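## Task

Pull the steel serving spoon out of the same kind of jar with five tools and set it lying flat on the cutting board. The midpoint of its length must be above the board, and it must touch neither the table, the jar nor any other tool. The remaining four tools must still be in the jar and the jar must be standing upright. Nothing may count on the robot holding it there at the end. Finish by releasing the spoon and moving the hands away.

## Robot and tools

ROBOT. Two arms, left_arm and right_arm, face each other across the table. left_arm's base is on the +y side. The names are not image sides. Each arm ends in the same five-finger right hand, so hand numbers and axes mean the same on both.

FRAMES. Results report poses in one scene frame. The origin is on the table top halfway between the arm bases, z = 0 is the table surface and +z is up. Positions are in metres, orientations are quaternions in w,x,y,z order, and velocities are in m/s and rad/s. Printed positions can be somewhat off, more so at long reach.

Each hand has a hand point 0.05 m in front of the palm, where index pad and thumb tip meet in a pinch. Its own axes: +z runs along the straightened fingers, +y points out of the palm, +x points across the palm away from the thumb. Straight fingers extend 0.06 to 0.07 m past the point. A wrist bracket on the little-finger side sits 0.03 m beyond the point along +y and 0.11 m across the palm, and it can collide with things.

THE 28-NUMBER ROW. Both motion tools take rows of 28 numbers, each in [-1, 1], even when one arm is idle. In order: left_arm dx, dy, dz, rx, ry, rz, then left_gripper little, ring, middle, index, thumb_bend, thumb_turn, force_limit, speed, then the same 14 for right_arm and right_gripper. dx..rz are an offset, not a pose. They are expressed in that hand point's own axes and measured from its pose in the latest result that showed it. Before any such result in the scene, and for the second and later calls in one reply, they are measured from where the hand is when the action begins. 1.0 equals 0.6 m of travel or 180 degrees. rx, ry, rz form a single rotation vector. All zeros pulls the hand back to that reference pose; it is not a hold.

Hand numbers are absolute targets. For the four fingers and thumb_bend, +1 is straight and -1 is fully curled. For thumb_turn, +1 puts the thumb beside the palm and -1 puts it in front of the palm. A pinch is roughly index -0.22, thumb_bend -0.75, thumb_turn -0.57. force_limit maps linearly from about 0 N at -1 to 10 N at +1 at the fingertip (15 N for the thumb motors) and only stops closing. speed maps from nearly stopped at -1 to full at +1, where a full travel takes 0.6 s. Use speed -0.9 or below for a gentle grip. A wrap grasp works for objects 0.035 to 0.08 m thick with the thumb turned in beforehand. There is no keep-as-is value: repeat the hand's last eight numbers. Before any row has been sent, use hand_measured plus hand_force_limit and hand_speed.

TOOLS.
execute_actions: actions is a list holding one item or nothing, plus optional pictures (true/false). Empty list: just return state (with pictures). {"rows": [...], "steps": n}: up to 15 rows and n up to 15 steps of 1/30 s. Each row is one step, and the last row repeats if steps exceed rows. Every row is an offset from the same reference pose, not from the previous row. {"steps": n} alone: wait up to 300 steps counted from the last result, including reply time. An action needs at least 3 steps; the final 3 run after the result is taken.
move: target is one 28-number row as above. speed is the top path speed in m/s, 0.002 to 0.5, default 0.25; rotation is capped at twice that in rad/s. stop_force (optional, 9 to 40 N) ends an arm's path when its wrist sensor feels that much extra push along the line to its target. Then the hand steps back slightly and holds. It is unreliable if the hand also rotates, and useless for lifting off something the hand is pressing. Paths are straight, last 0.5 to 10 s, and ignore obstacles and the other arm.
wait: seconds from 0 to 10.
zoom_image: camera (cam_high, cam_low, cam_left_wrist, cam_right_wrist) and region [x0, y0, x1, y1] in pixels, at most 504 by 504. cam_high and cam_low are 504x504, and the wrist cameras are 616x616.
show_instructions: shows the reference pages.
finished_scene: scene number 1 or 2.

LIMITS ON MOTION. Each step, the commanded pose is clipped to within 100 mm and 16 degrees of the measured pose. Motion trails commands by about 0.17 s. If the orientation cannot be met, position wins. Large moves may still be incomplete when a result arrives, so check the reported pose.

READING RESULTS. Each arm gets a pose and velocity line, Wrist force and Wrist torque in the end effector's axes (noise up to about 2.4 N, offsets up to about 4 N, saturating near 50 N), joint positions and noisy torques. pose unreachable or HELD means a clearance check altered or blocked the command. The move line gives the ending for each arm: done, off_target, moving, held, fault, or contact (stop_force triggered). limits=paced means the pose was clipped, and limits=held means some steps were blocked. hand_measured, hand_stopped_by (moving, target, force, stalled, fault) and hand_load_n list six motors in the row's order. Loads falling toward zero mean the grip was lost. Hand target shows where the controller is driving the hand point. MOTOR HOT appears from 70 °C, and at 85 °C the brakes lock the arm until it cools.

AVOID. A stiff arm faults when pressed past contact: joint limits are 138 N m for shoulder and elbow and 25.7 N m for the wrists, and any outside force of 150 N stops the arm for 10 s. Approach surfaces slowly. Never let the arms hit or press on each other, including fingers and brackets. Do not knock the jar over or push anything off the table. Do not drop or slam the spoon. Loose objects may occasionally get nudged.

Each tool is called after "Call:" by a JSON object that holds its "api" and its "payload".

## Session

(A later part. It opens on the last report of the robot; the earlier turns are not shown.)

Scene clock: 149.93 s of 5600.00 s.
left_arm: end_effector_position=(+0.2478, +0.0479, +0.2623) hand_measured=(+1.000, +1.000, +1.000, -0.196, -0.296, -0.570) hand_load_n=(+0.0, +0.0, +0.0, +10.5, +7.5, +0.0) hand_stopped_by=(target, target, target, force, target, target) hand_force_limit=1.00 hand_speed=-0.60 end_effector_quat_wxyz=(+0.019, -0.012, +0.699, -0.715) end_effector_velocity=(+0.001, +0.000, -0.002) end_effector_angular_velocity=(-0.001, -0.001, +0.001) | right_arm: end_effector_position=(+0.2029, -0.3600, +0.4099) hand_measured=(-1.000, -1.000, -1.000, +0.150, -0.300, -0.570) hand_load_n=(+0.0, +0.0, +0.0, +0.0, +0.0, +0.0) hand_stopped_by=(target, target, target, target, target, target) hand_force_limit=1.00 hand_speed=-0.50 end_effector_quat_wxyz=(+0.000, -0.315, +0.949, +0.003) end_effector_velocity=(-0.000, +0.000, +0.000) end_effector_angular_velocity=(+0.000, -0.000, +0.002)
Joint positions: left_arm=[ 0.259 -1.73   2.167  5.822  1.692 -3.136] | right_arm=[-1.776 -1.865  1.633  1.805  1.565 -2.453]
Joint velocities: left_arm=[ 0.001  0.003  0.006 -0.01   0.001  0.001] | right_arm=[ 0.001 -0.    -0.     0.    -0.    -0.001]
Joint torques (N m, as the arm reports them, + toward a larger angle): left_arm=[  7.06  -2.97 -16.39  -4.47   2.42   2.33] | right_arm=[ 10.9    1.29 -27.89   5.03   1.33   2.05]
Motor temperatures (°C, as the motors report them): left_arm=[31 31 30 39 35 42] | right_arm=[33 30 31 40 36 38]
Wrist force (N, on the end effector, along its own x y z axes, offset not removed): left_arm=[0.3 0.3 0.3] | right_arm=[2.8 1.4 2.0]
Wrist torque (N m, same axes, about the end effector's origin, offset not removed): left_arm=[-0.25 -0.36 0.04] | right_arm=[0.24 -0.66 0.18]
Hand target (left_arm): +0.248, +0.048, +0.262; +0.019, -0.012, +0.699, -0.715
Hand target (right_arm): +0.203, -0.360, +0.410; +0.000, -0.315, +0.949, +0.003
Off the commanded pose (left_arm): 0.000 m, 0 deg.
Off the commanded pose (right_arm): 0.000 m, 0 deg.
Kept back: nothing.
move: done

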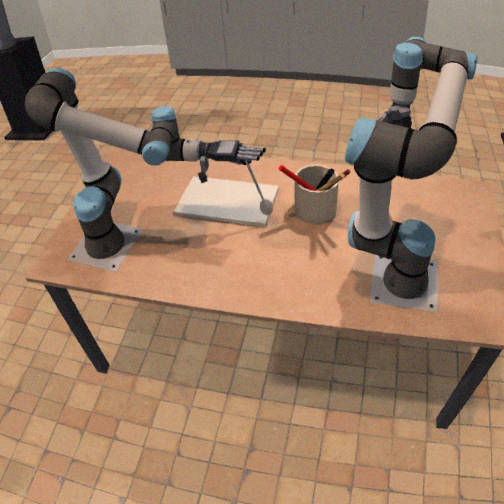

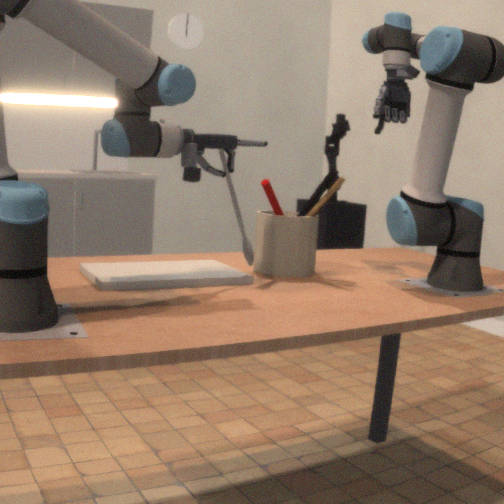

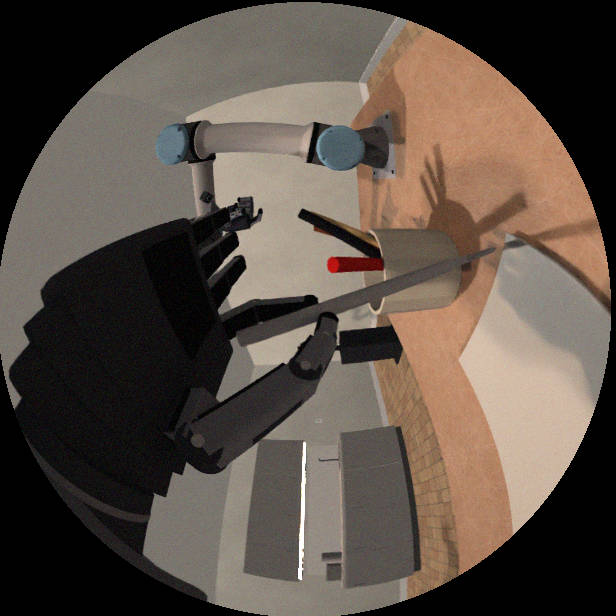

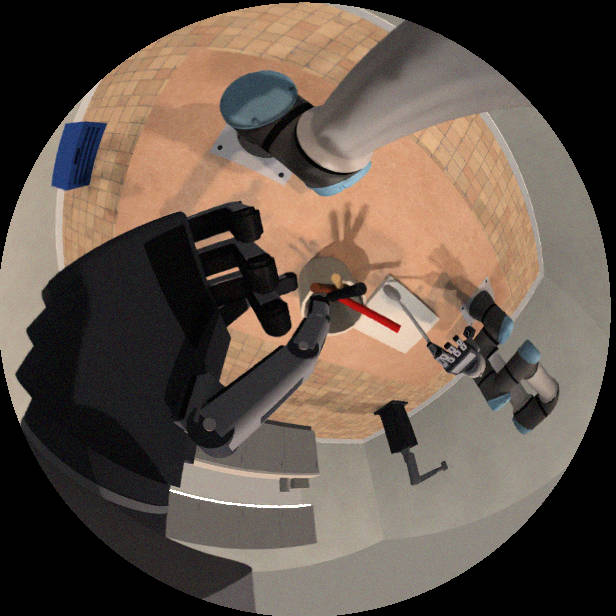

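Call:
{"api": "move", "payload": {"target": [-0.12,0,-0.07,0,0,0,1,1,1,-0.93,-0.3,-0.57,1,-0.6,0,0,0,0,0,0,-1,-1,-1,0.15,-0.3,-0.57,1,-0.5], "speed": 0.02}}

Call:
{"api": "zoom_image", "payload": {"camera": "cam_low", "region": [60,100,340,320]}}

Call:
{"api": "zoom_image", "payload": {"camera": "cam_high", "region": [130,90,350,260]}}

Scene clock: 154.67 s of 5600.00 s.
left_arm: end_effector_position=(+0.3177, +0.0927, +0.2619) hand_measured=(+1.000, +1.000, +1.000, -0.196, -0.296, -0.570) hand_load_n=(+0.0, +0.0, +0.0, +10.5, +7.5, +0.0) hand_stopped_by=(target, target, target, force, target, target) hand_force_limit=1.00 hand_speed=-0.60 end_effector_quat_wxyz=(+0.019, -0.012, +0.699, -0.715) end_effector_velocity=(+0.003, +0.001, -0.000) end_effector_angular_velocity=(+0.000, -0.001, +0.001) | right_arm: end_effector_position=(+0.2029, -0.3600, +0.4099) hand_measured=(-1.000, -1.000, -1.000, +0.150, -0.300, -0.570) hand_load_n=(+0.0, +0.0, +0.0, +0.0, +0.0, +0.0) hand_stopped_by=(target, target, target, target, target, target) hand_force_limit=1.00 hand_speed=-0.50 end_effector_quat_wxyz=(+0.000, -0.315, +0.949, +0.003) end_effector_velocity=(-0.000, -0.000, +0.000) end_effector_angular_velocity=(-0.001, -0.001, +0.002)
Joint positions: left_arm=[ 0.528 -1.695  2.139  5.813  1.961 -3.142] | right_arm=[-1.776 -1.865  1.633  1.805  1.565 -2.453]
Joint velocities: left_arm=[ 0.01   0.003 -0.003 -0.001  0.009  0.   ] | right_arm=[-0.    -0.001 -0.     0.     0.001 -0.002]
Joint torques (N m, as the arm reports them, + toward a larger angle): left_arm=[  8.13  -6.02 -31.13  -4.55   2.35  -2.14] | right_arm=[ 10.35   1.2  -27.2    5.29   1.7    2.12]
Motor temperatures (°C, as the motors report them): left_arm=[31 31 30 39 35 42] | right_arm=[33 30 31 40 36 38]
Wrist force (N, on the end effector, along its own x y z axes, offset not removed): left_arm=[-0.1 -0.1 0.3] | right_arm=[0.0 1.6 2.7]
Wrist torque (N m, same axes, about the end effector's origin, offset not removed): left_arm=[-0.37 -0.25 0.06] | right_arm=[0.30 -0.27 0.04]
Hand target (left_arm): +0.318, +0.093, +0.262; +0.019, -0.012, +0.699, -0.715
Hand target (right_arm): +0.203, -0.360, +0.410; +0.000, -0.315, +0.949, +0.003
Off the commanded pose (left_arm): 0.000 m, 0 deg.
Off the commanded pose (right_arm): 0.000 m, 0 deg.
Kept back: nothing.
move: done

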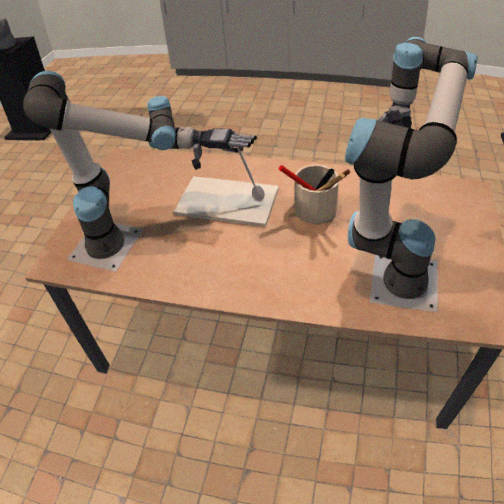

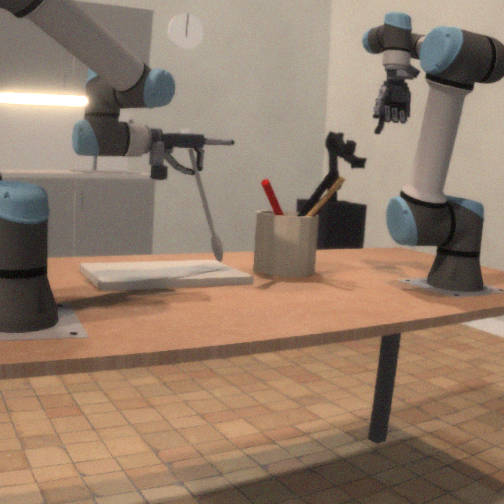

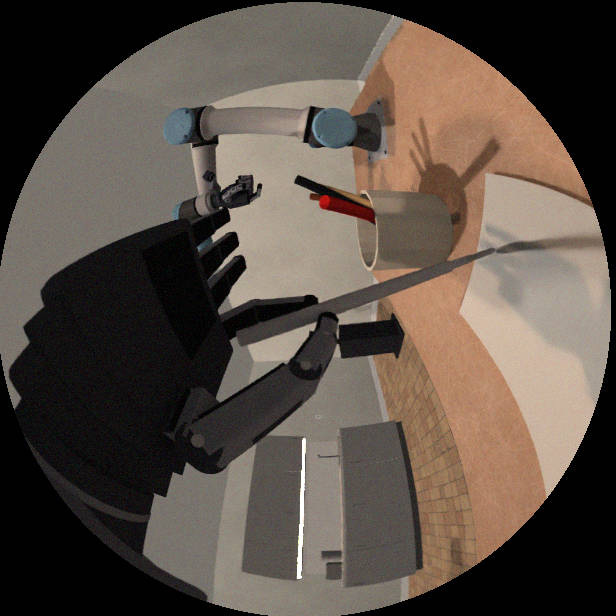

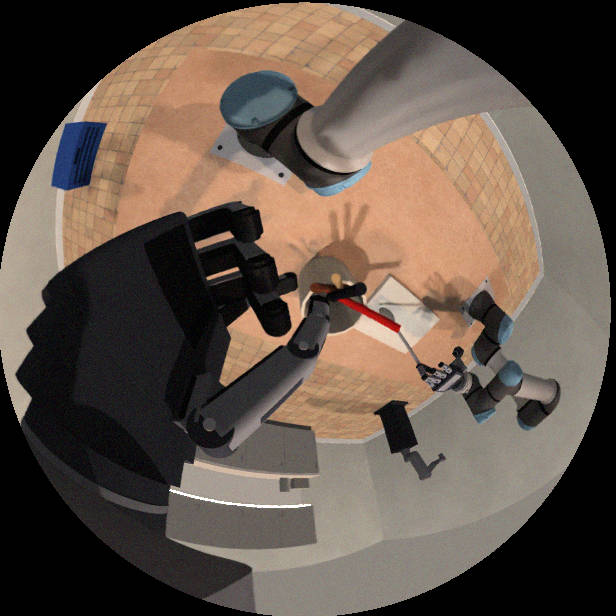

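Region (60, 100, 340, 320) of cam_low's 504x504 image, scaled by 1.800, with more detail than that image has; it fills the top 396 rows of this view, and the rest is white.

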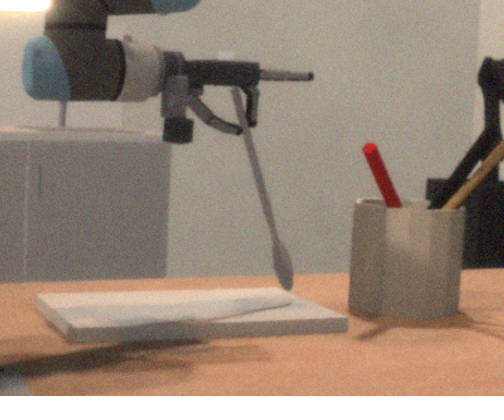

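Region (130, 90, 350, 260) of cam_high's 504x504 image, scaled by 2.291, with more detail than that image has; it fills the top 389 rows of this view, and the rest is white.

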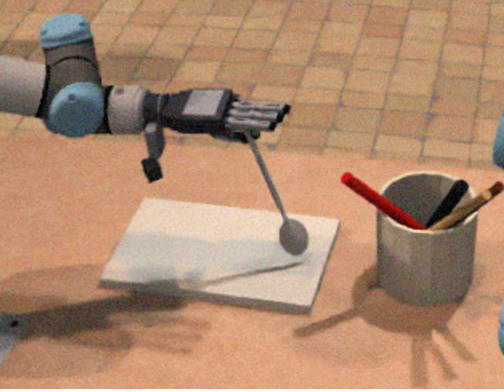

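Call:
{"api": "move", "payload": {"target": [0,0.153,-0.065,0,0,0,1,1,1,-0.97,-0.3,-0.57,1,-0.6,0,0,0,0,0,0,-1,-1,-1,0.15,-0.3,-0.57,1,-0.5], "speed": 0.015}}

Call:
{"api": "zoom_image", "payload": {"camera": "cam_low", "region": [60,100,340,320]}}

Call:
{"api": "zoom_image", "payload": {"camera": "cam_high", "region": [130,90,350,260]}}

Scene clock: 167.73 s of 5600.00 s.
left_arm: end_effector_position=(+0.3181, +0.1064, +0.2282) hand_measured=(+1.000, +1.000, +1.000, -0.184, -0.300, -0.570) hand_load_n=(+0.0, +0.0, +0.0, +21.0, +0.0, +0.0) hand_stopped_by=(target, target, target, force, target, target) hand_force_limit=1.00 hand_speed=-0.60 end_effector_quat_wxyz=(+0.020, -0.011, +0.696, -0.717) end_effector_velocity=(-0.001, -0.001, +0.001) end_effector_angular_velocity=(-0.001, -0.000, -0.002) | right_arm: end_effector_position=(+0.2029, -0.3600, +0.4099) hand_measured=(-1.000, -1.000, -1.000, +0.150, -0.300, -0.570) hand_load_n=(+0.0, +0.0, +0.0, +0.0, +0.0, +0.0) hand_stopped_by=(target, target, target, target, target, target) hand_force_limit=1.00 hand_speed=-0.50 end_effector_quat_wxyz=(+0.000, -0.315, +0.949, +0.003) end_effector_velocity=(-0.000, +0.000, +0.000) end_effector_angular_velocity=(+0.001, -0.000, +0.001)
Joint positions: left_arm=[ 0.549 -1.673  2.223  5.7    1.981 -3.142] | right_arm=[-1.776 -1.865  1.633  1.805  1.565 -2.453]
Joint velocities: left_arm=[-0.001 -0.    -0.001 -0.001  0.    -0.   ] | right_arm=[-0.001 -0.     0.     0.    -0.001 -0.002]
Joint torques (N m, as the arm reports them, + toward a larger angle): left_arm=[-2.59 13.21  9.34 10.45  1.19 -0.69] | right_arm=[ 10.66   2.63 -27.28   5.03   1.49   1.99]
Motor temperatures (°C, as the motors report them): left_arm=[31 31 30 39 35 42] | right_arm=[33 30 31 40 36 38]
Wrist force (N, on the end effector, along its own x y z axes, offset not removed): left_arm=[-6.9 -50.0 -18.2] | right_arm=[1.1 2.2 2.1]
Wrist torque (N m, same axes, about the end effector's origin, offset not removed): left_arm=[3.43 -0.39 0.64] | right_arm=[0.45 -0.43 0.10]
Hand target (left_arm): +0.318, +0.107, +0.226; +0.019, -0.012, +0.698, -0.716
Hand target (right_arm): +0.203, -0.360, +0.410; +0.000, -0.315, +0.949, +0.003
Off the commanded pose (left_arm): 0.063 m, 0 deg.
Off the commanded pose (right_arm): 0.000 m, 0 deg.
TORQUE FAULT: the external load on joint 4 (wrist 1) of the left arm reached its load limit, and that arm stopped for 10 seconds. A torque fault stops only its own arm. That arm's remaining commands of this call were not run. That arm holds where it stopped, with its grip as last carried out, and accepts commands again: back off and push less far. That arm stops again, at the same cost, whenever a joint's load reaches its limit.
Kept back: nothing.
move: fault (left_arm)

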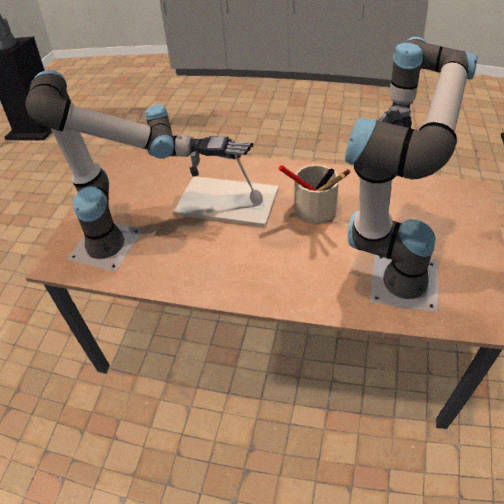

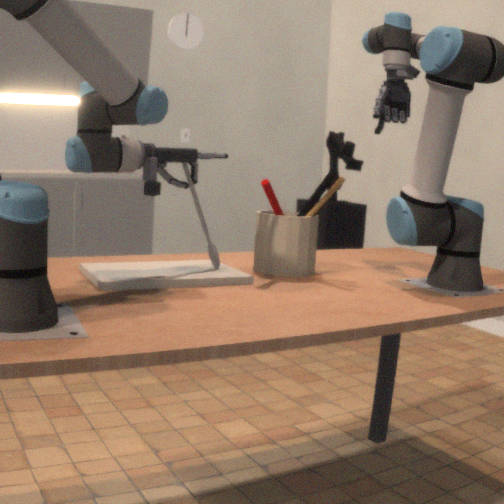

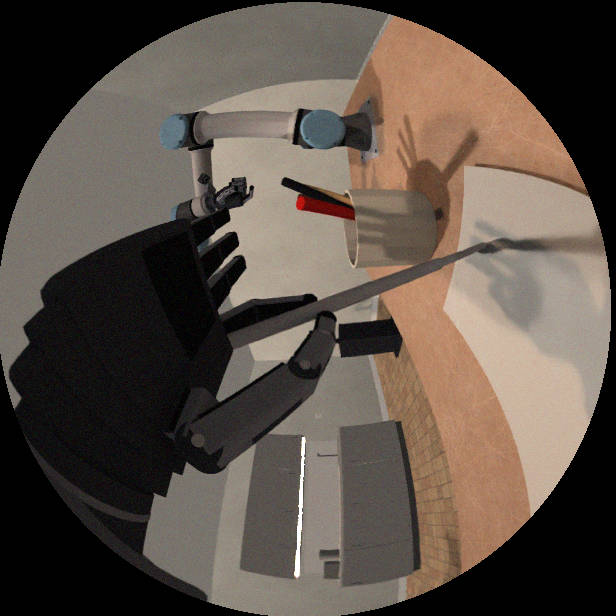

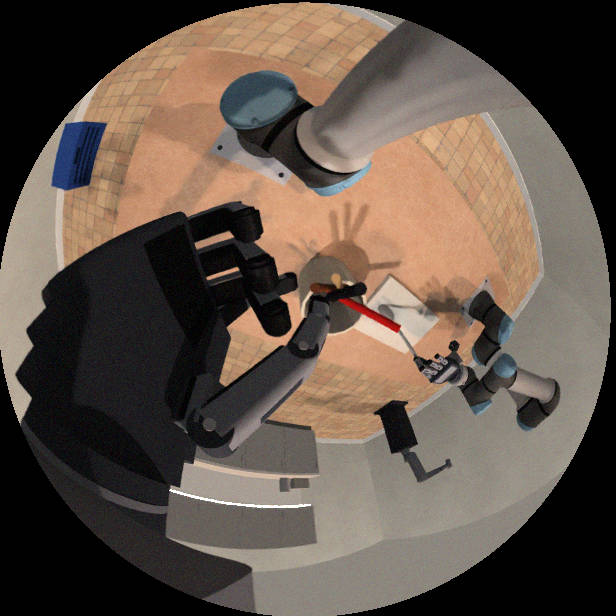

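Region (60, 100, 340, 320) of cam_low's 504x504 image, scaled by 1.800, with more detail than that image has; it fills the top 396 rows of this view, and the rest is white.

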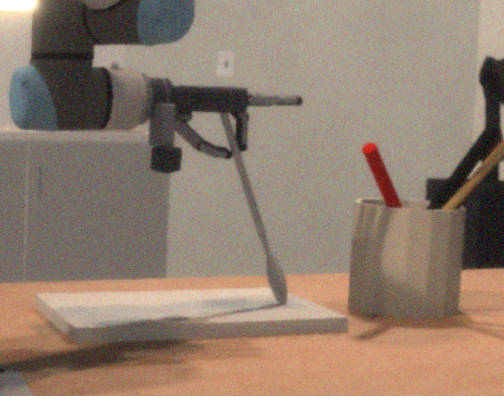

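Region (130, 90, 350, 260) of cam_high's 504x504 image, scaled by 2.291, with more detail than that image has; it fills the top 389 rows of this view, and the rest is white.

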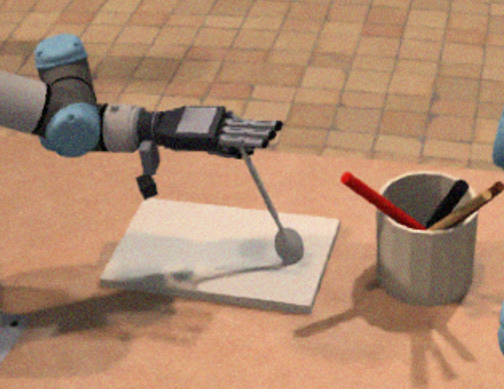

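Call:
{"api": "execute_actions", "payload": {"actions": [], "pictures": false}}

Scene clock: 167.97 s of 5600.00 s.
left_arm: end_effector_position=(+0.3182, +0.1063, +0.2286) hand_measured=(+1.000, +1.000, +1.000, -0.184, -0.300, -0.570) hand_load_n=(+0.0, +0.0, +0.0, +20.5, +0.0, +0.0) hand_stopped_by=(target, target, target, force, target, target) hand_force_limit=1.00 hand_speed=-0.60 end_effector_quat_wxyz=(+0.020, -0.011, +0.696, -0.718) end_effector_velocity=(-0.001, +0.001, -0.002) end_effector_angular_velocity=(+0.005, +0.003, -0.000) | right_arm: end_effector_position=(+0.2029, -0.3600, +0.4099) hand_measured=(-1.000, -1.000, -1.000, +0.150, -0.300, -0.570) hand_load_n=(+0.0, +0.0, +0.0, +0.0, +0.0, +0.0) hand_stopped_by=(target, target, target, target, target, target) hand_force_limit=1.00 hand_speed=-0.50 end_effector_quat_wxyz=(+0.000, -0.315, +0.949, +0.003) end_effector_velocity=(+0.000, -0.000, -0.000) end_effector_angular_velocity=(-0.000, +0.001, -0.000)
Joint positions: left_arm=[ 0.549 -1.673  2.223  5.699  1.981 -3.142] | right_arm=[-1.776 -1.865  1.633  1.805  1.565 -2.453]
Joint velocities: left_arm=[-0.    -0.     0.001  0.005  0.    -0.   ] | right_arm=[ 0.     0.     0.    -0.     0.001  0.001]
Joint torques (N m, as the arm reports them, + toward a larger angle): left_arm=[-1.57 16.79 16.08 11.99  0.63  0.09] | right_arm=[ 10.37   2.13 -27.88   5.12   1.57   1.97]
Motor temperatures (°C, as the motors report them): left_arm=[31 31 30 39 35 42] | right_arm=[33 30 31 40 36 38]
Wrist force (N, on the end effector, along its own x y z axes, offset not removed): left_arm=[-5.5 -50.0 -13.9] | right_arm=[1.8 2.6 1.3]
Wrist torque (N m, same axes, about the end effector's origin, offset not removed): left_arm=[1.53 -0.38 0.24] | right_arm=[0.40 -0.47 0.10]
Hand target (left_arm): +0.318, +0.106, +0.228; +0.020, -0.011, +0.696, -0.717
Hand target (right_arm): +0.203, -0.360, +0.410; +0.000, -0.315, +0.949, +0.003
Off the commanded pose (left_arm): 0.064 m, 0 deg.
Off the commanded pose (right_arm): 0.000 m, 0 deg.
Kept back: nothing.
Steps of this call (steps 1 to 7: nothing new was sent). Readings (end_effector_position | what the end effector reports):
1: left_arm (+0.3183, +0.1062, +0.2287) | right_arm (+0.2029, -0.3600, +0.4099) | left_arm hand_measured=(+1.000, +1.000, +1.000, -0.184, -0.300, -0.570) hand_load_n=(+0.0, +0.0, +0.0, +21.0, +0.0, +0.0) hand_stopped_by=(target, target, target, force, target, target) hand_force_limit=1.00 hand_speed=-0.60 | right_arm hand_measured=(-1.000, -1.000, -1.000, +0.150, -0.300, -0.570) hand_load_n=(+0.0, +0.0, +0.0, +0.0, +0.0, +0.0) hand_stopped_by=(target, target, target, target, target, target) hand_force_limit=1.00 hand_speed=-0.50
2: left_arm (+0.3183, +0.1062, +0.2288) | right_arm (+0.2029, -0.3600, +0.4099) | left_arm hand_measured=(+1.000, +1.000, +1.000, -0.184, -0.300, -0.570) hand_load_n=(+0.0, +0.0, +0.0, +20.5, +0.0, +0.0) hand_stopped_by=(target, target, target, force, target, target) hand_force_limit=1.00 hand_speed=-0.60 | right_arm hand_measured=(-1.000, -1.000, -1.000, +0.150, -0.300, -0.570) hand_load_n=(+0.0, +0.0, +0.0, +0.0, +0.0, +0.0) hand_stopped_by=(target, target, target, target, target, target) hand_force_limit=1.00 hand_speed=-0.50
4: left_arm (+0.3183, +0.1062, +0.2288) | right_arm (+0.2029, -0.3600, +0.4099) | left_arm hand_measured=(+1.000, +1.000, +1.000, -0.184, -0.300, -0.570) hand_load_n=(+0.0, +0.0, +0.0, +20.5, +0.0, +0.0) hand_stopped_by=(target, target, target, force, target, target) hand_force_limit=1.00 hand_speed=-0.60 | right_arm hand_measured=(-1.000, -1.000, -1.000, +0.150, -0.300, -0.570) hand_load_n=(+0.0, +0.0, +0.0, +0.0, +0.0, +0.0) hand_stopped_by=(target, target, target, target, target, target) hand_force_limit=1.00 hand_speed=-0.50
7: the state above

Back off diagonally: up 2 cm, +y 3 cm.

Call:
{"api": "move", "payload": {"target": [0,-0.035,-0.05,0,0,0,1,1,1,-0.93,-0.3,-0.57,1,-0.6,0,0,0,0,0,0,-1,-1,-1,0.15,-0.3,-0.57,1,-0.5], "speed": 0.02}}

Call:
{"api": "zoom_image", "payload": {"camera": "cam_low", "region": [60,100,340,320]}}

Scene clock: 170.37 s of 5600.00 s.
left_arm: end_effector_position=(+0.3167, +0.1366, +0.2485) hand_measured=(+1.000, +1.000, +1.000, -0.176, -0.298, -0.570) hand_load_n=(+0.0, +0.0, +0.0, +5.0, +5.0, -0.5) hand_stopped_by=(target, target, target, force, target, target) hand_force_limit=1.00 hand_speed=-0.60 end_effector_quat_wxyz=(+0.021, -0.011, +0.696, -0.718) end_effector_velocity=(-0.000, +0.003, +0.002) end_effector_angular_velocity=(-0.001, -0.000, +0.000) | right_arm: end_effector_position=(+0.2029, -0.3600, +0.4099) hand_measured=(-1.000, -1.000, -1.000, +0.150, -0.300, -0.570) hand_load_n=(+0.0, +0.0, +0.0, +0.0, +0.0, +0.0) hand_stopped_by=(target, target, target, target, target, target) hand_force_limit=1.00 hand_speed=-0.50 end_effector_quat_wxyz=(+0.000, -0.315, +0.949, +0.003) end_effector_velocity=(+0.000, -0.000, -0.000) end_effector_angular_velocity=(+0.000, +0.000, -0.002)
Joint positions: left_arm=[ 0.593 -1.759  2.235  5.772  2.026 -3.144] | right_arm=[-1.776 -1.865  1.633  1.805  1.565 -2.453]
Joint velocities: left_arm=[ 0.005 -0.008  0.001  0.006  0.004 -0.   ] | right_arm=[-0.001 -0.     0.    -0.    -0.     0.001]
Joint torques (N m, as the arm reports them, + toward a larger angle): left_arm=[  6.08 -25.83 -16.27   0.38   2.04  -2.15] | right_arm=[ 11.29   1.37 -27.82   5.24   1.69   2.08]
Motor temperatures (°C, as the motors report them): left_arm=[31 31 30 39 35 42] | right_arm=[33 30 31 40 36 38]
Wrist force (N, on the end effector, along its own x y z axes, offset not removed): left_arm=[0.1 -0.2 1.1] | right_arm=[1.1 3.1 3.0]
Wrist torque (N m, same axes, about the end effector's origin, offset not removed): left_arm=[-0.43 -0.36 0.08] | right_arm=[0.38 -0.38 0.10]
Hand target (left_arm): +0.317, +0.137, +0.249; +0.021, -0.011, +0.696, -0.718
Hand target (right_arm): +0.203, -0.360, +0.410; +0.000, -0.315, +0.949, +0.003
Off the commanded pose (left_arm): 0.000 m, 0 deg.
Off the commanded pose (right_arm): 0.000 m, 0 deg.
Kept back: nothing.
move: done

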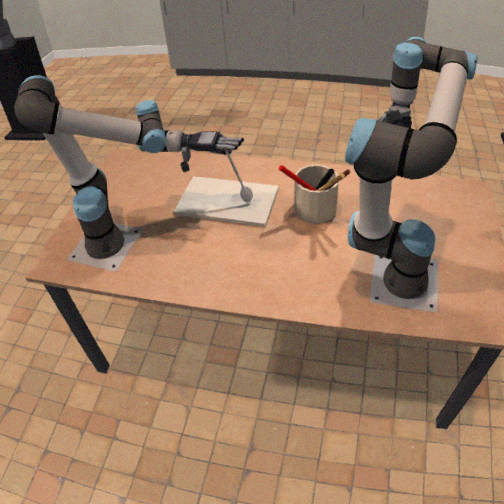

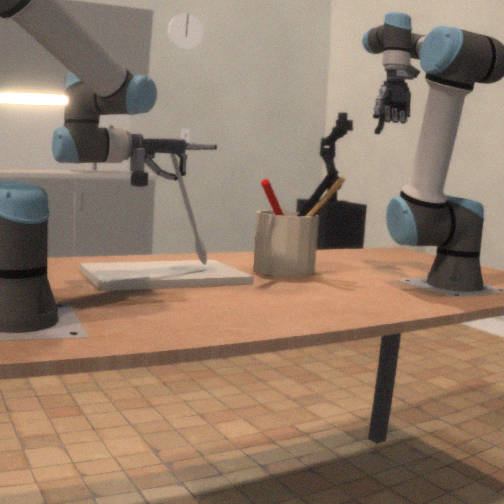

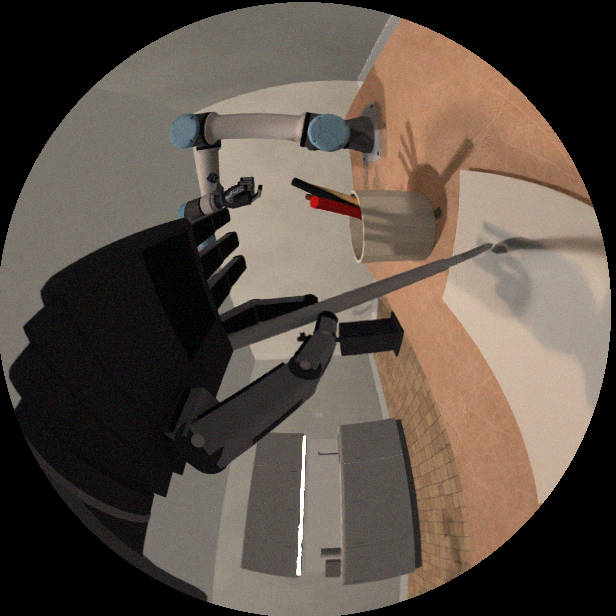

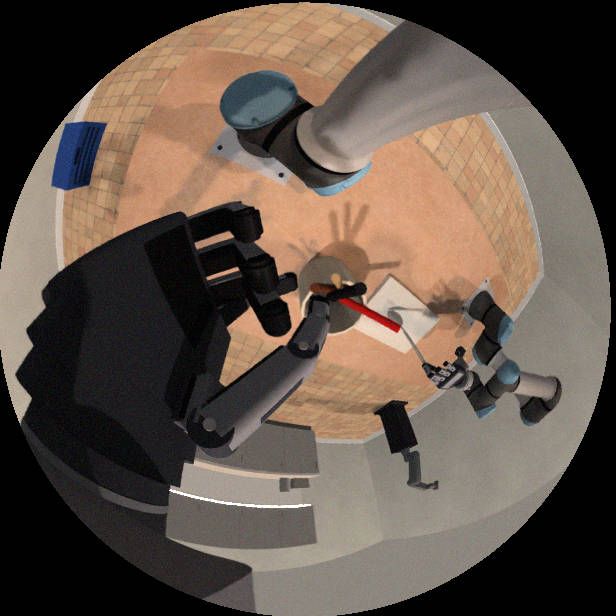

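Region (60, 100, 340, 320) of cam_low's 504x504 image, scaled by 1.800, with more detail than that image has; it fills the top 396 rows of this view, and the rest is white.

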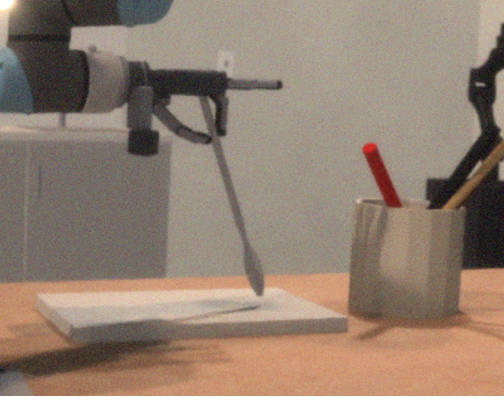

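Call:
{"api": "move", "payload": {"target": [0,0.07,-0.022,0.139,0,0,1,1,1,-0.96,-0.3,-0.57,1,-0.6,0,0,0,0,0,0,-1,-1,-1,0.15,-0.3,-0.57,1,-0.5], "speed": 0.03}}

Call:
{"api": "zoom_image", "payload": {"camera": "cam_low", "region": [60,100,340,320]}}

Scene clock: 178.17 s of 5600.00 s.
left_arm: end_effector_position=(+0.3166, +0.1485, +0.2063) hand_measured=(+1.000, +1.000, +1.000, -0.192, -0.296, -0.570) hand_load_n=(+0.0, +0.0, +0.0, +10.5, +6.0, -0.5) hand_stopped_by=(target, target, target, force, target, target) hand_force_limit=1.00 hand_speed=-0.60 end_effector_quat_wxyz=(+0.022, -0.007, +0.525, -0.851) end_effector_velocity=(+0.000, +0.000, -0.002) end_effector_angular_velocity=(-0.019, -0.001, -0.000) | right_arm: end_effector_position=(+0.2029, -0.3600, +0.4099) hand_measured=(-1.000, -1.000, -1.000, +0.150, -0.300, -0.570) hand_load_n=(+0.0, +0.0, +0.0, +0.0, +0.0, +0.0) hand_stopped_by=(target, target, target, target, target, target) hand_force_limit=1.00 hand_speed=-0.50 end_effector_quat_wxyz=(+0.000, -0.315, +0.949, +0.003) end_effector_velocity=(+0.000, -0.000, +0.000) end_effector_angular_velocity=(-0.000, -0.000, -0.001)
Joint positions: left_arm=[ 0.617 -1.469  2.578  4.659  2.    -3.359] | right_arm=[-1.776 -1.865  1.633  1.805  1.565 -2.453]
Joint velocities: left_arm=[-0.001  0.03   0.009 -0.06  -0.005 -0.008] | right_arm=[-0.001 -0.    -0.     0.     0.     0.001]
Joint torques (N m, as the arm reports them, + toward a larger angle): left_arm=[-7.52 -6.98 -7.56 -5.63 -2.41 -2.14] | right_arm=[ 10.32   1.29 -26.99   5.23   1.45   2.14]
Motor temperatures (°C, as the motors report them): left_arm=[31 31 30 39 35 42] | right_arm=[33 30 31 40 36 38]
Wrist force (N, on the end effector, along its own x y z axes, offset not removed): left_arm=[0.4 0.0 1.5] | right_arm=[1.7 2.1 1.4]
Wrist torque (N m, same axes, about the end effector's origin, offset not removed): left_arm=[-0.41 -0.32 0.10] | right_arm=[0.46 -0.49 0.11]
Hand target (left_arm): +0.317, +0.149, +0.206; -0.022, +0.007, -0.524, +0.851
Hand target (right_arm): +0.203, -0.360, +0.410; +0.000, -0.315, +0.949, +0.003
Off the commanded pose (left_arm): 0.000 m, 0 deg.
Off the commanded pose (right_arm): 0.000 m, 0 deg.
Kept back: nothing.
move: done

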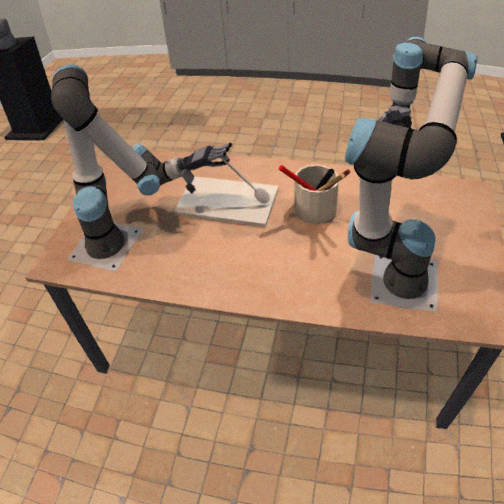

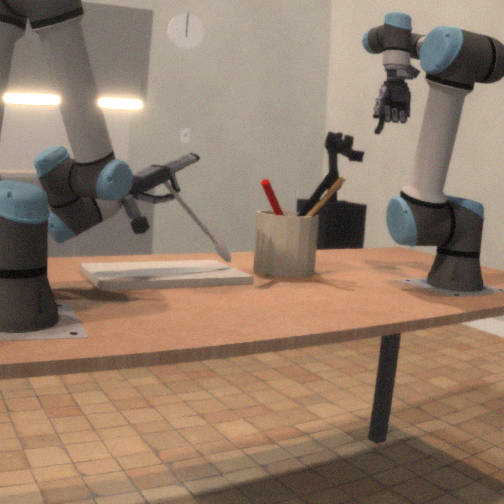

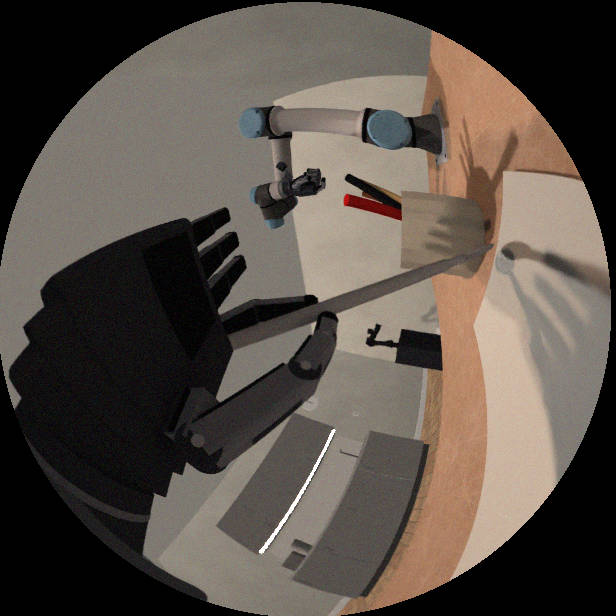

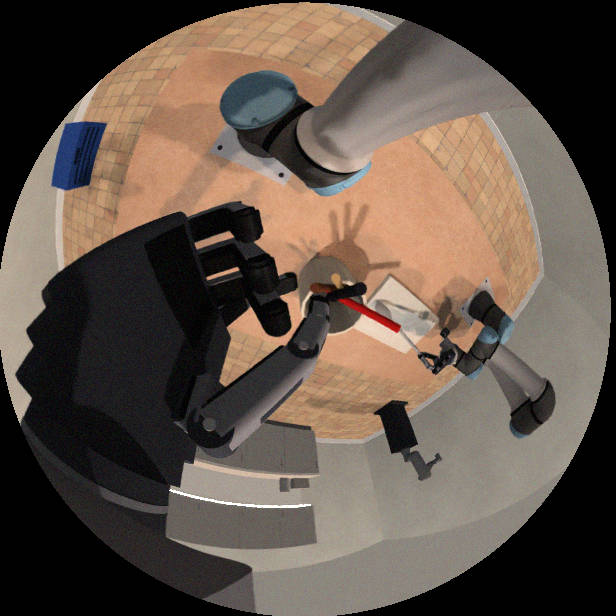

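Region (60, 100, 340, 320) of cam_low's 504x504 image, scaled by 1.800, with more detail than that image has; it fills the top 396 rows of this view, and the rest is white.

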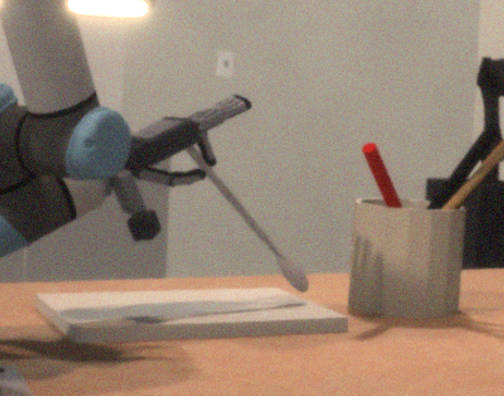

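Call:
{"api": "move", "payload": {"target": [0,0.032,-0.088,0.085,0,0,1,1,1,-0.93,-0.3,-0.57,1,-0.6,0,0,0,0,0,0,-1,-1,-1,0.15,-0.3,-0.57,1,-0.5], "speed": 0.03}}

Call:
{"api": "zoom_image", "payload": {"camera": "cam_low", "region": [60,100,340,320]}}

Scene clock: 192.37 s of 5600.00 s.
left_arm: end_effector_position=(+0.3154, +0.1816, +0.1723) hand_measured=(+1.000, +1.000, +1.000, -0.192, -0.296, -0.570) hand_load_n=(+0.0, +0.0, +0.0, +10.0, +6.5, -0.5) hand_stopped_by=(target, target, target, force, target, target) hand_force_limit=1.00 hand_speed=-0.60 end_effector_quat_wxyz=(+0.023, -0.004, +0.425, -0.905) end_effector_velocity=(+0.000, +0.000, -0.000) end_effector_angular_velocity=(+0.000, -0.001, +0.001) | right_arm: end_effector_position=(+0.2029, -0.3600, +0.4099) hand_measured=(-1.000, -1.000, -1.000, +0.150, -0.300, -0.570) hand_load_n=(+0.0, +0.0, +0.0, +0.0, +0.0, +0.0) hand_stopped_by=(target, target, target, target, target, target) hand_force_limit=1.00 hand_speed=-0.50 end_effector_quat_wxyz=(+0.000, -0.315, +0.949, +0.003) end_effector_velocity=(-0.000, -0.000, -0.000) end_effector_angular_velocity=(-0.000, -0.000, +0.001)
Joint positions: left_arm=[ 0.644 -1.005  2.671  3.856  1.96  -3.472] | right_arm=[-1.776 -1.865  1.633  1.805  1.565 -2.453]
Joint velocities: left_arm=[ 0.     0.001 -0.    -0.001  0.     0.002] | right_arm=[-0.    -0.     0.    -0.     0.    -0.001]
Joint torques (N m, as the arm reports them, + toward a larger angle): left_arm=[ -0.4  -25.52  -1.18  -2.65  -0.37   0.04] | right_arm=[ 10.71   1.59 -27.55   5.16   1.66   2.28]
Motor temperatures (°C, as the motors report them): left_arm=[31 31 30 39 35 42] | right_arm=[33 30 31 40 36 38]
Wrist force (N, on the end effector, along its own x y z axes, offset not removed): left_arm=[0.5 0.4 -0.3] | right_arm=[1.7 3.3 1.4]
Wrist torque (N m, same axes, about the end effector's origin, offset not removed): left_arm=[-0.31 -0.36 0.17] | right_arm=[0.61 -0.46 0.09]
Hand target (left_arm): +0.315, +0.182, +0.172; -0.023, +0.004, -0.425, +0.905
Hand target (right_arm): +0.203, -0.360, +0.410; +0.000, -0.315, +0.949, +0.003
Off the commanded pose (left_arm): 0.009 m, 2 deg.
Off the commanded pose (right_arm): 0.000 m, 0 deg.
FORCE FAULT: contact force on the left arm reached its limit, and that arm stopped for 10 seconds. The contact can be on any part of that arm, not only on its tool. That arm's remaining commands of this call were not run. That arm holds still and accepts commands again. Move the arm away from the contact; if what it grips holds it there, let go first. Pushing or pulling that hard again can fault the arm again.
Kept back: nothing.
move: fault (left_arm)

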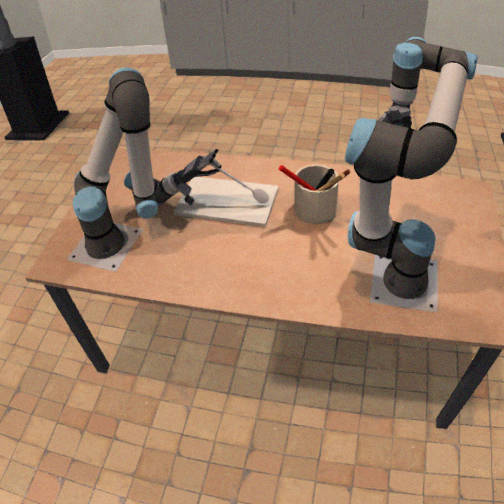

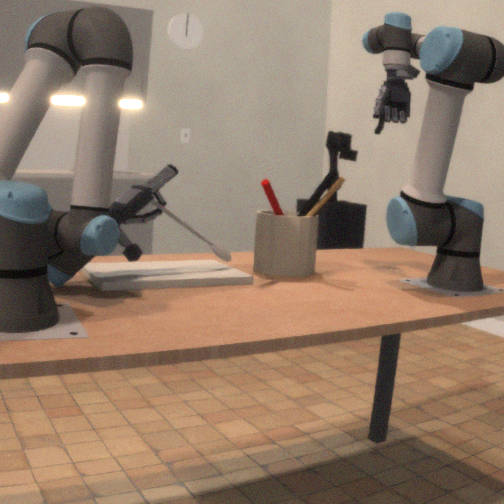

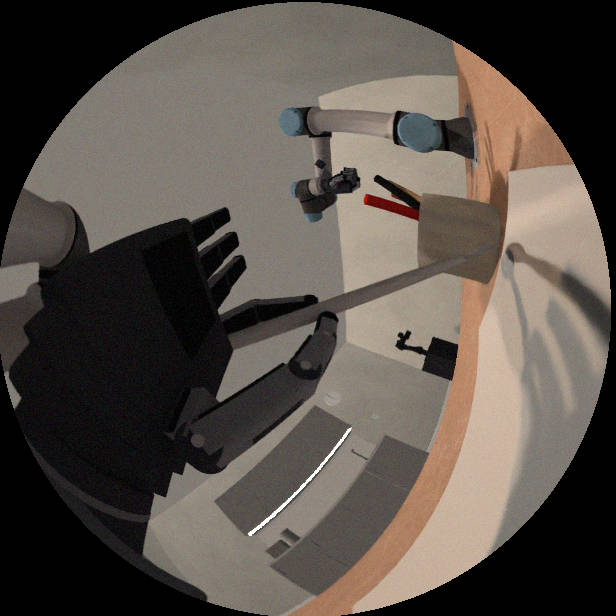

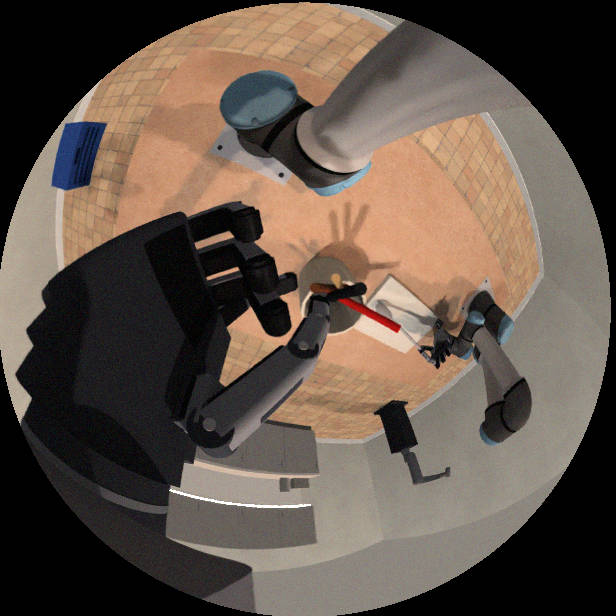

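Region (60, 100, 340, 320) of cam_low's 504x504 image, scaled by 1.800, with more detail than that image has; it fills the top 396 rows of this view, and the rest is white.

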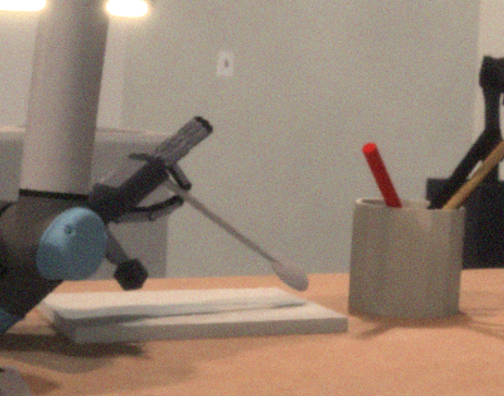

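Call:
{"api": "move", "payload": {"target": [0,0.04,-0.031,-0.075,0,0,1,1,1,-0.96,-0.3,-0.57,1,-0.6,0,0,0,0,0,0,-1,-1,-1,0.15,-0.3,-0.57,1,-0.5], "speed": 0.015}}

Call:
{"api": "zoom_image", "payload": {"camera": "cam_low", "region": [60,100,340,320]}}

Scene clock: 200.77 s of 5600.00 s.
left_arm: end_effector_position=(+0.3159, +0.1806, +0.1422) hand_measured=(+1.000, +1.000, +1.000, -0.156, -0.300, -0.570) hand_load_n=(+0.0, +0.0, +0.0, +0.5, +2.0, -0.5) hand_stopped_by=(target, target, target, force, target, target) hand_force_limit=1.00 hand_speed=-0.60 end_effector_quat_wxyz=(+0.023, -0.006, +0.528, -0.849) end_effector_velocity=(+0.000, -0.000, -0.001) end_effector_angular_velocity=(+0.009, -0.000, +0.000) | right_arm: end_effector_position=(+0.2029, -0.3600, +0.4099) hand_measured=(-1.000, -1.000, -1.000, +0.150, -0.300, -0.570) hand_load_n=(+0.0, +0.0, +0.0, +0.0, +0.0, +0.0) hand_stopped_by=(target, target, target, target, target, target) hand_force_limit=1.00 hand_speed=-0.50 end_effector_quat_wxyz=(+0.000, -0.315, +0.949, +0.003) end_effector_velocity=(+0.000, -0.000, -0.000) end_effector_angular_velocity=(-0.001, +0.001, +0.001)
Joint positions: left_arm=[ 0.681 -1.214  2.659  4.315  2.057 -3.39 ] | right_arm=[-1.776 -1.865  1.633  1.805  1.565 -2.453]
Joint velocities: left_arm=[ 0.001 -0.009 -0.003  0.021  0.003  0.005] | right_arm=[-0.001  0.001 -0.     0.     0.001 -0.001]
Joint torques (N m, as the arm reports them, + toward a larger angle): left_arm=[  8.33 -33.13 -13.57  -0.09   2.07   2.46] | right_arm=[ 10.06   1.22 -28.37   5.07   1.49   2.15]
Motor temperatures (°C, as the motors report them): left_arm=[31 31 30 39 35 42] | right_arm=[33 30 31 40 36 38]
Wrist force (N, on the end effector, along its own x y z axes, offset not removed): left_arm=[-0.2 -1.2 0.6] | right_arm=[0.6 1.8 2.1]
Wrist torque (N m, same axes, about the end effector's origin, offset not removed): left_arm=[-0.24 -0.16 0.12] | right_arm=[0.27 -0.33 0.04]
Hand target (left_arm): +0.316, +0.181, +0.142; -0.023, +0.006, -0.529, +0.848
Hand target (right_arm): +0.203, -0.360, +0.410; +0.000, -0.315, +0.949, +0.003
Off the commanded pose (left_arm): 0.000 m, 0 deg.
Off the commanded pose (right_arm): 0.000 m, 0 deg.
Kept back: nothing.
move: done

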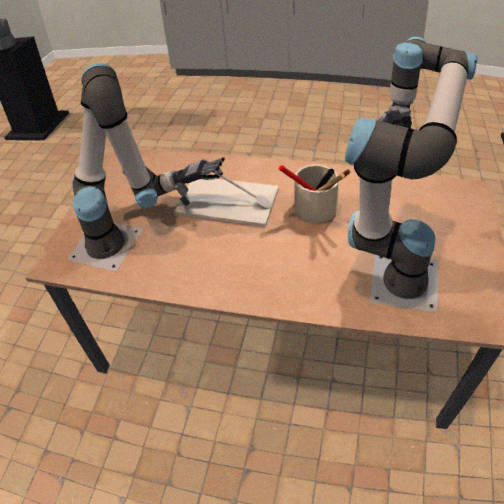

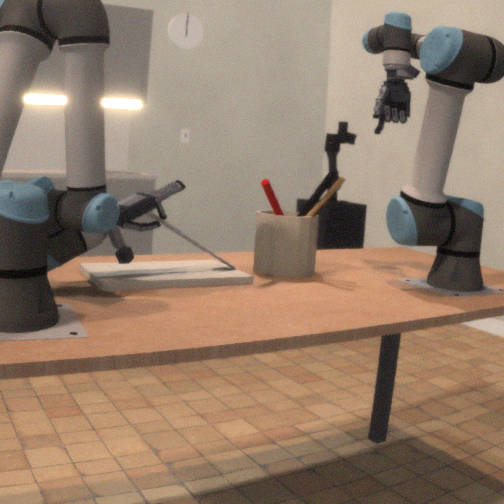

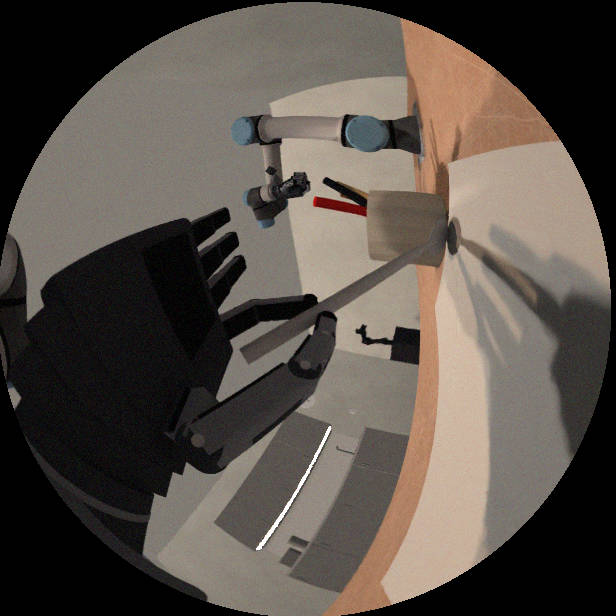

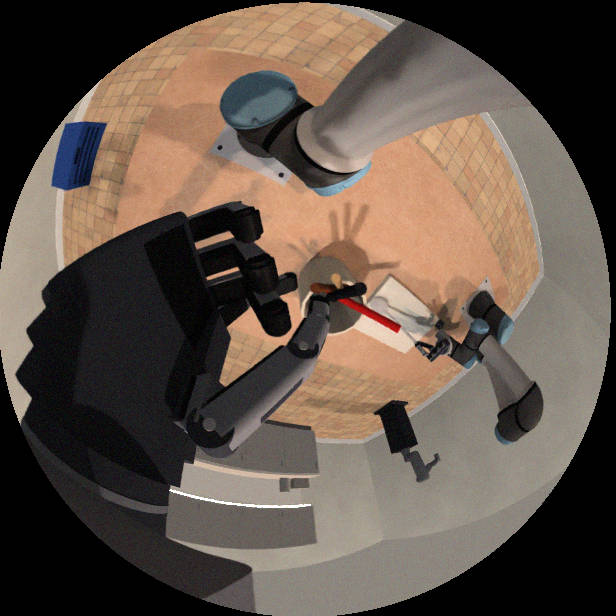

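Region (60, 100, 340, 320) of cam_low's 504x504 image, scaled by 1.800, with more detail than that image has; it fills the top 396 rows of this view, and the rest is white.

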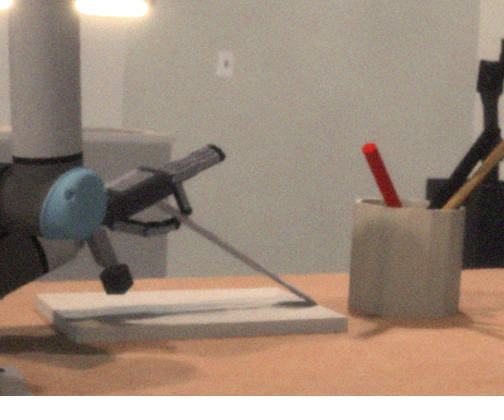

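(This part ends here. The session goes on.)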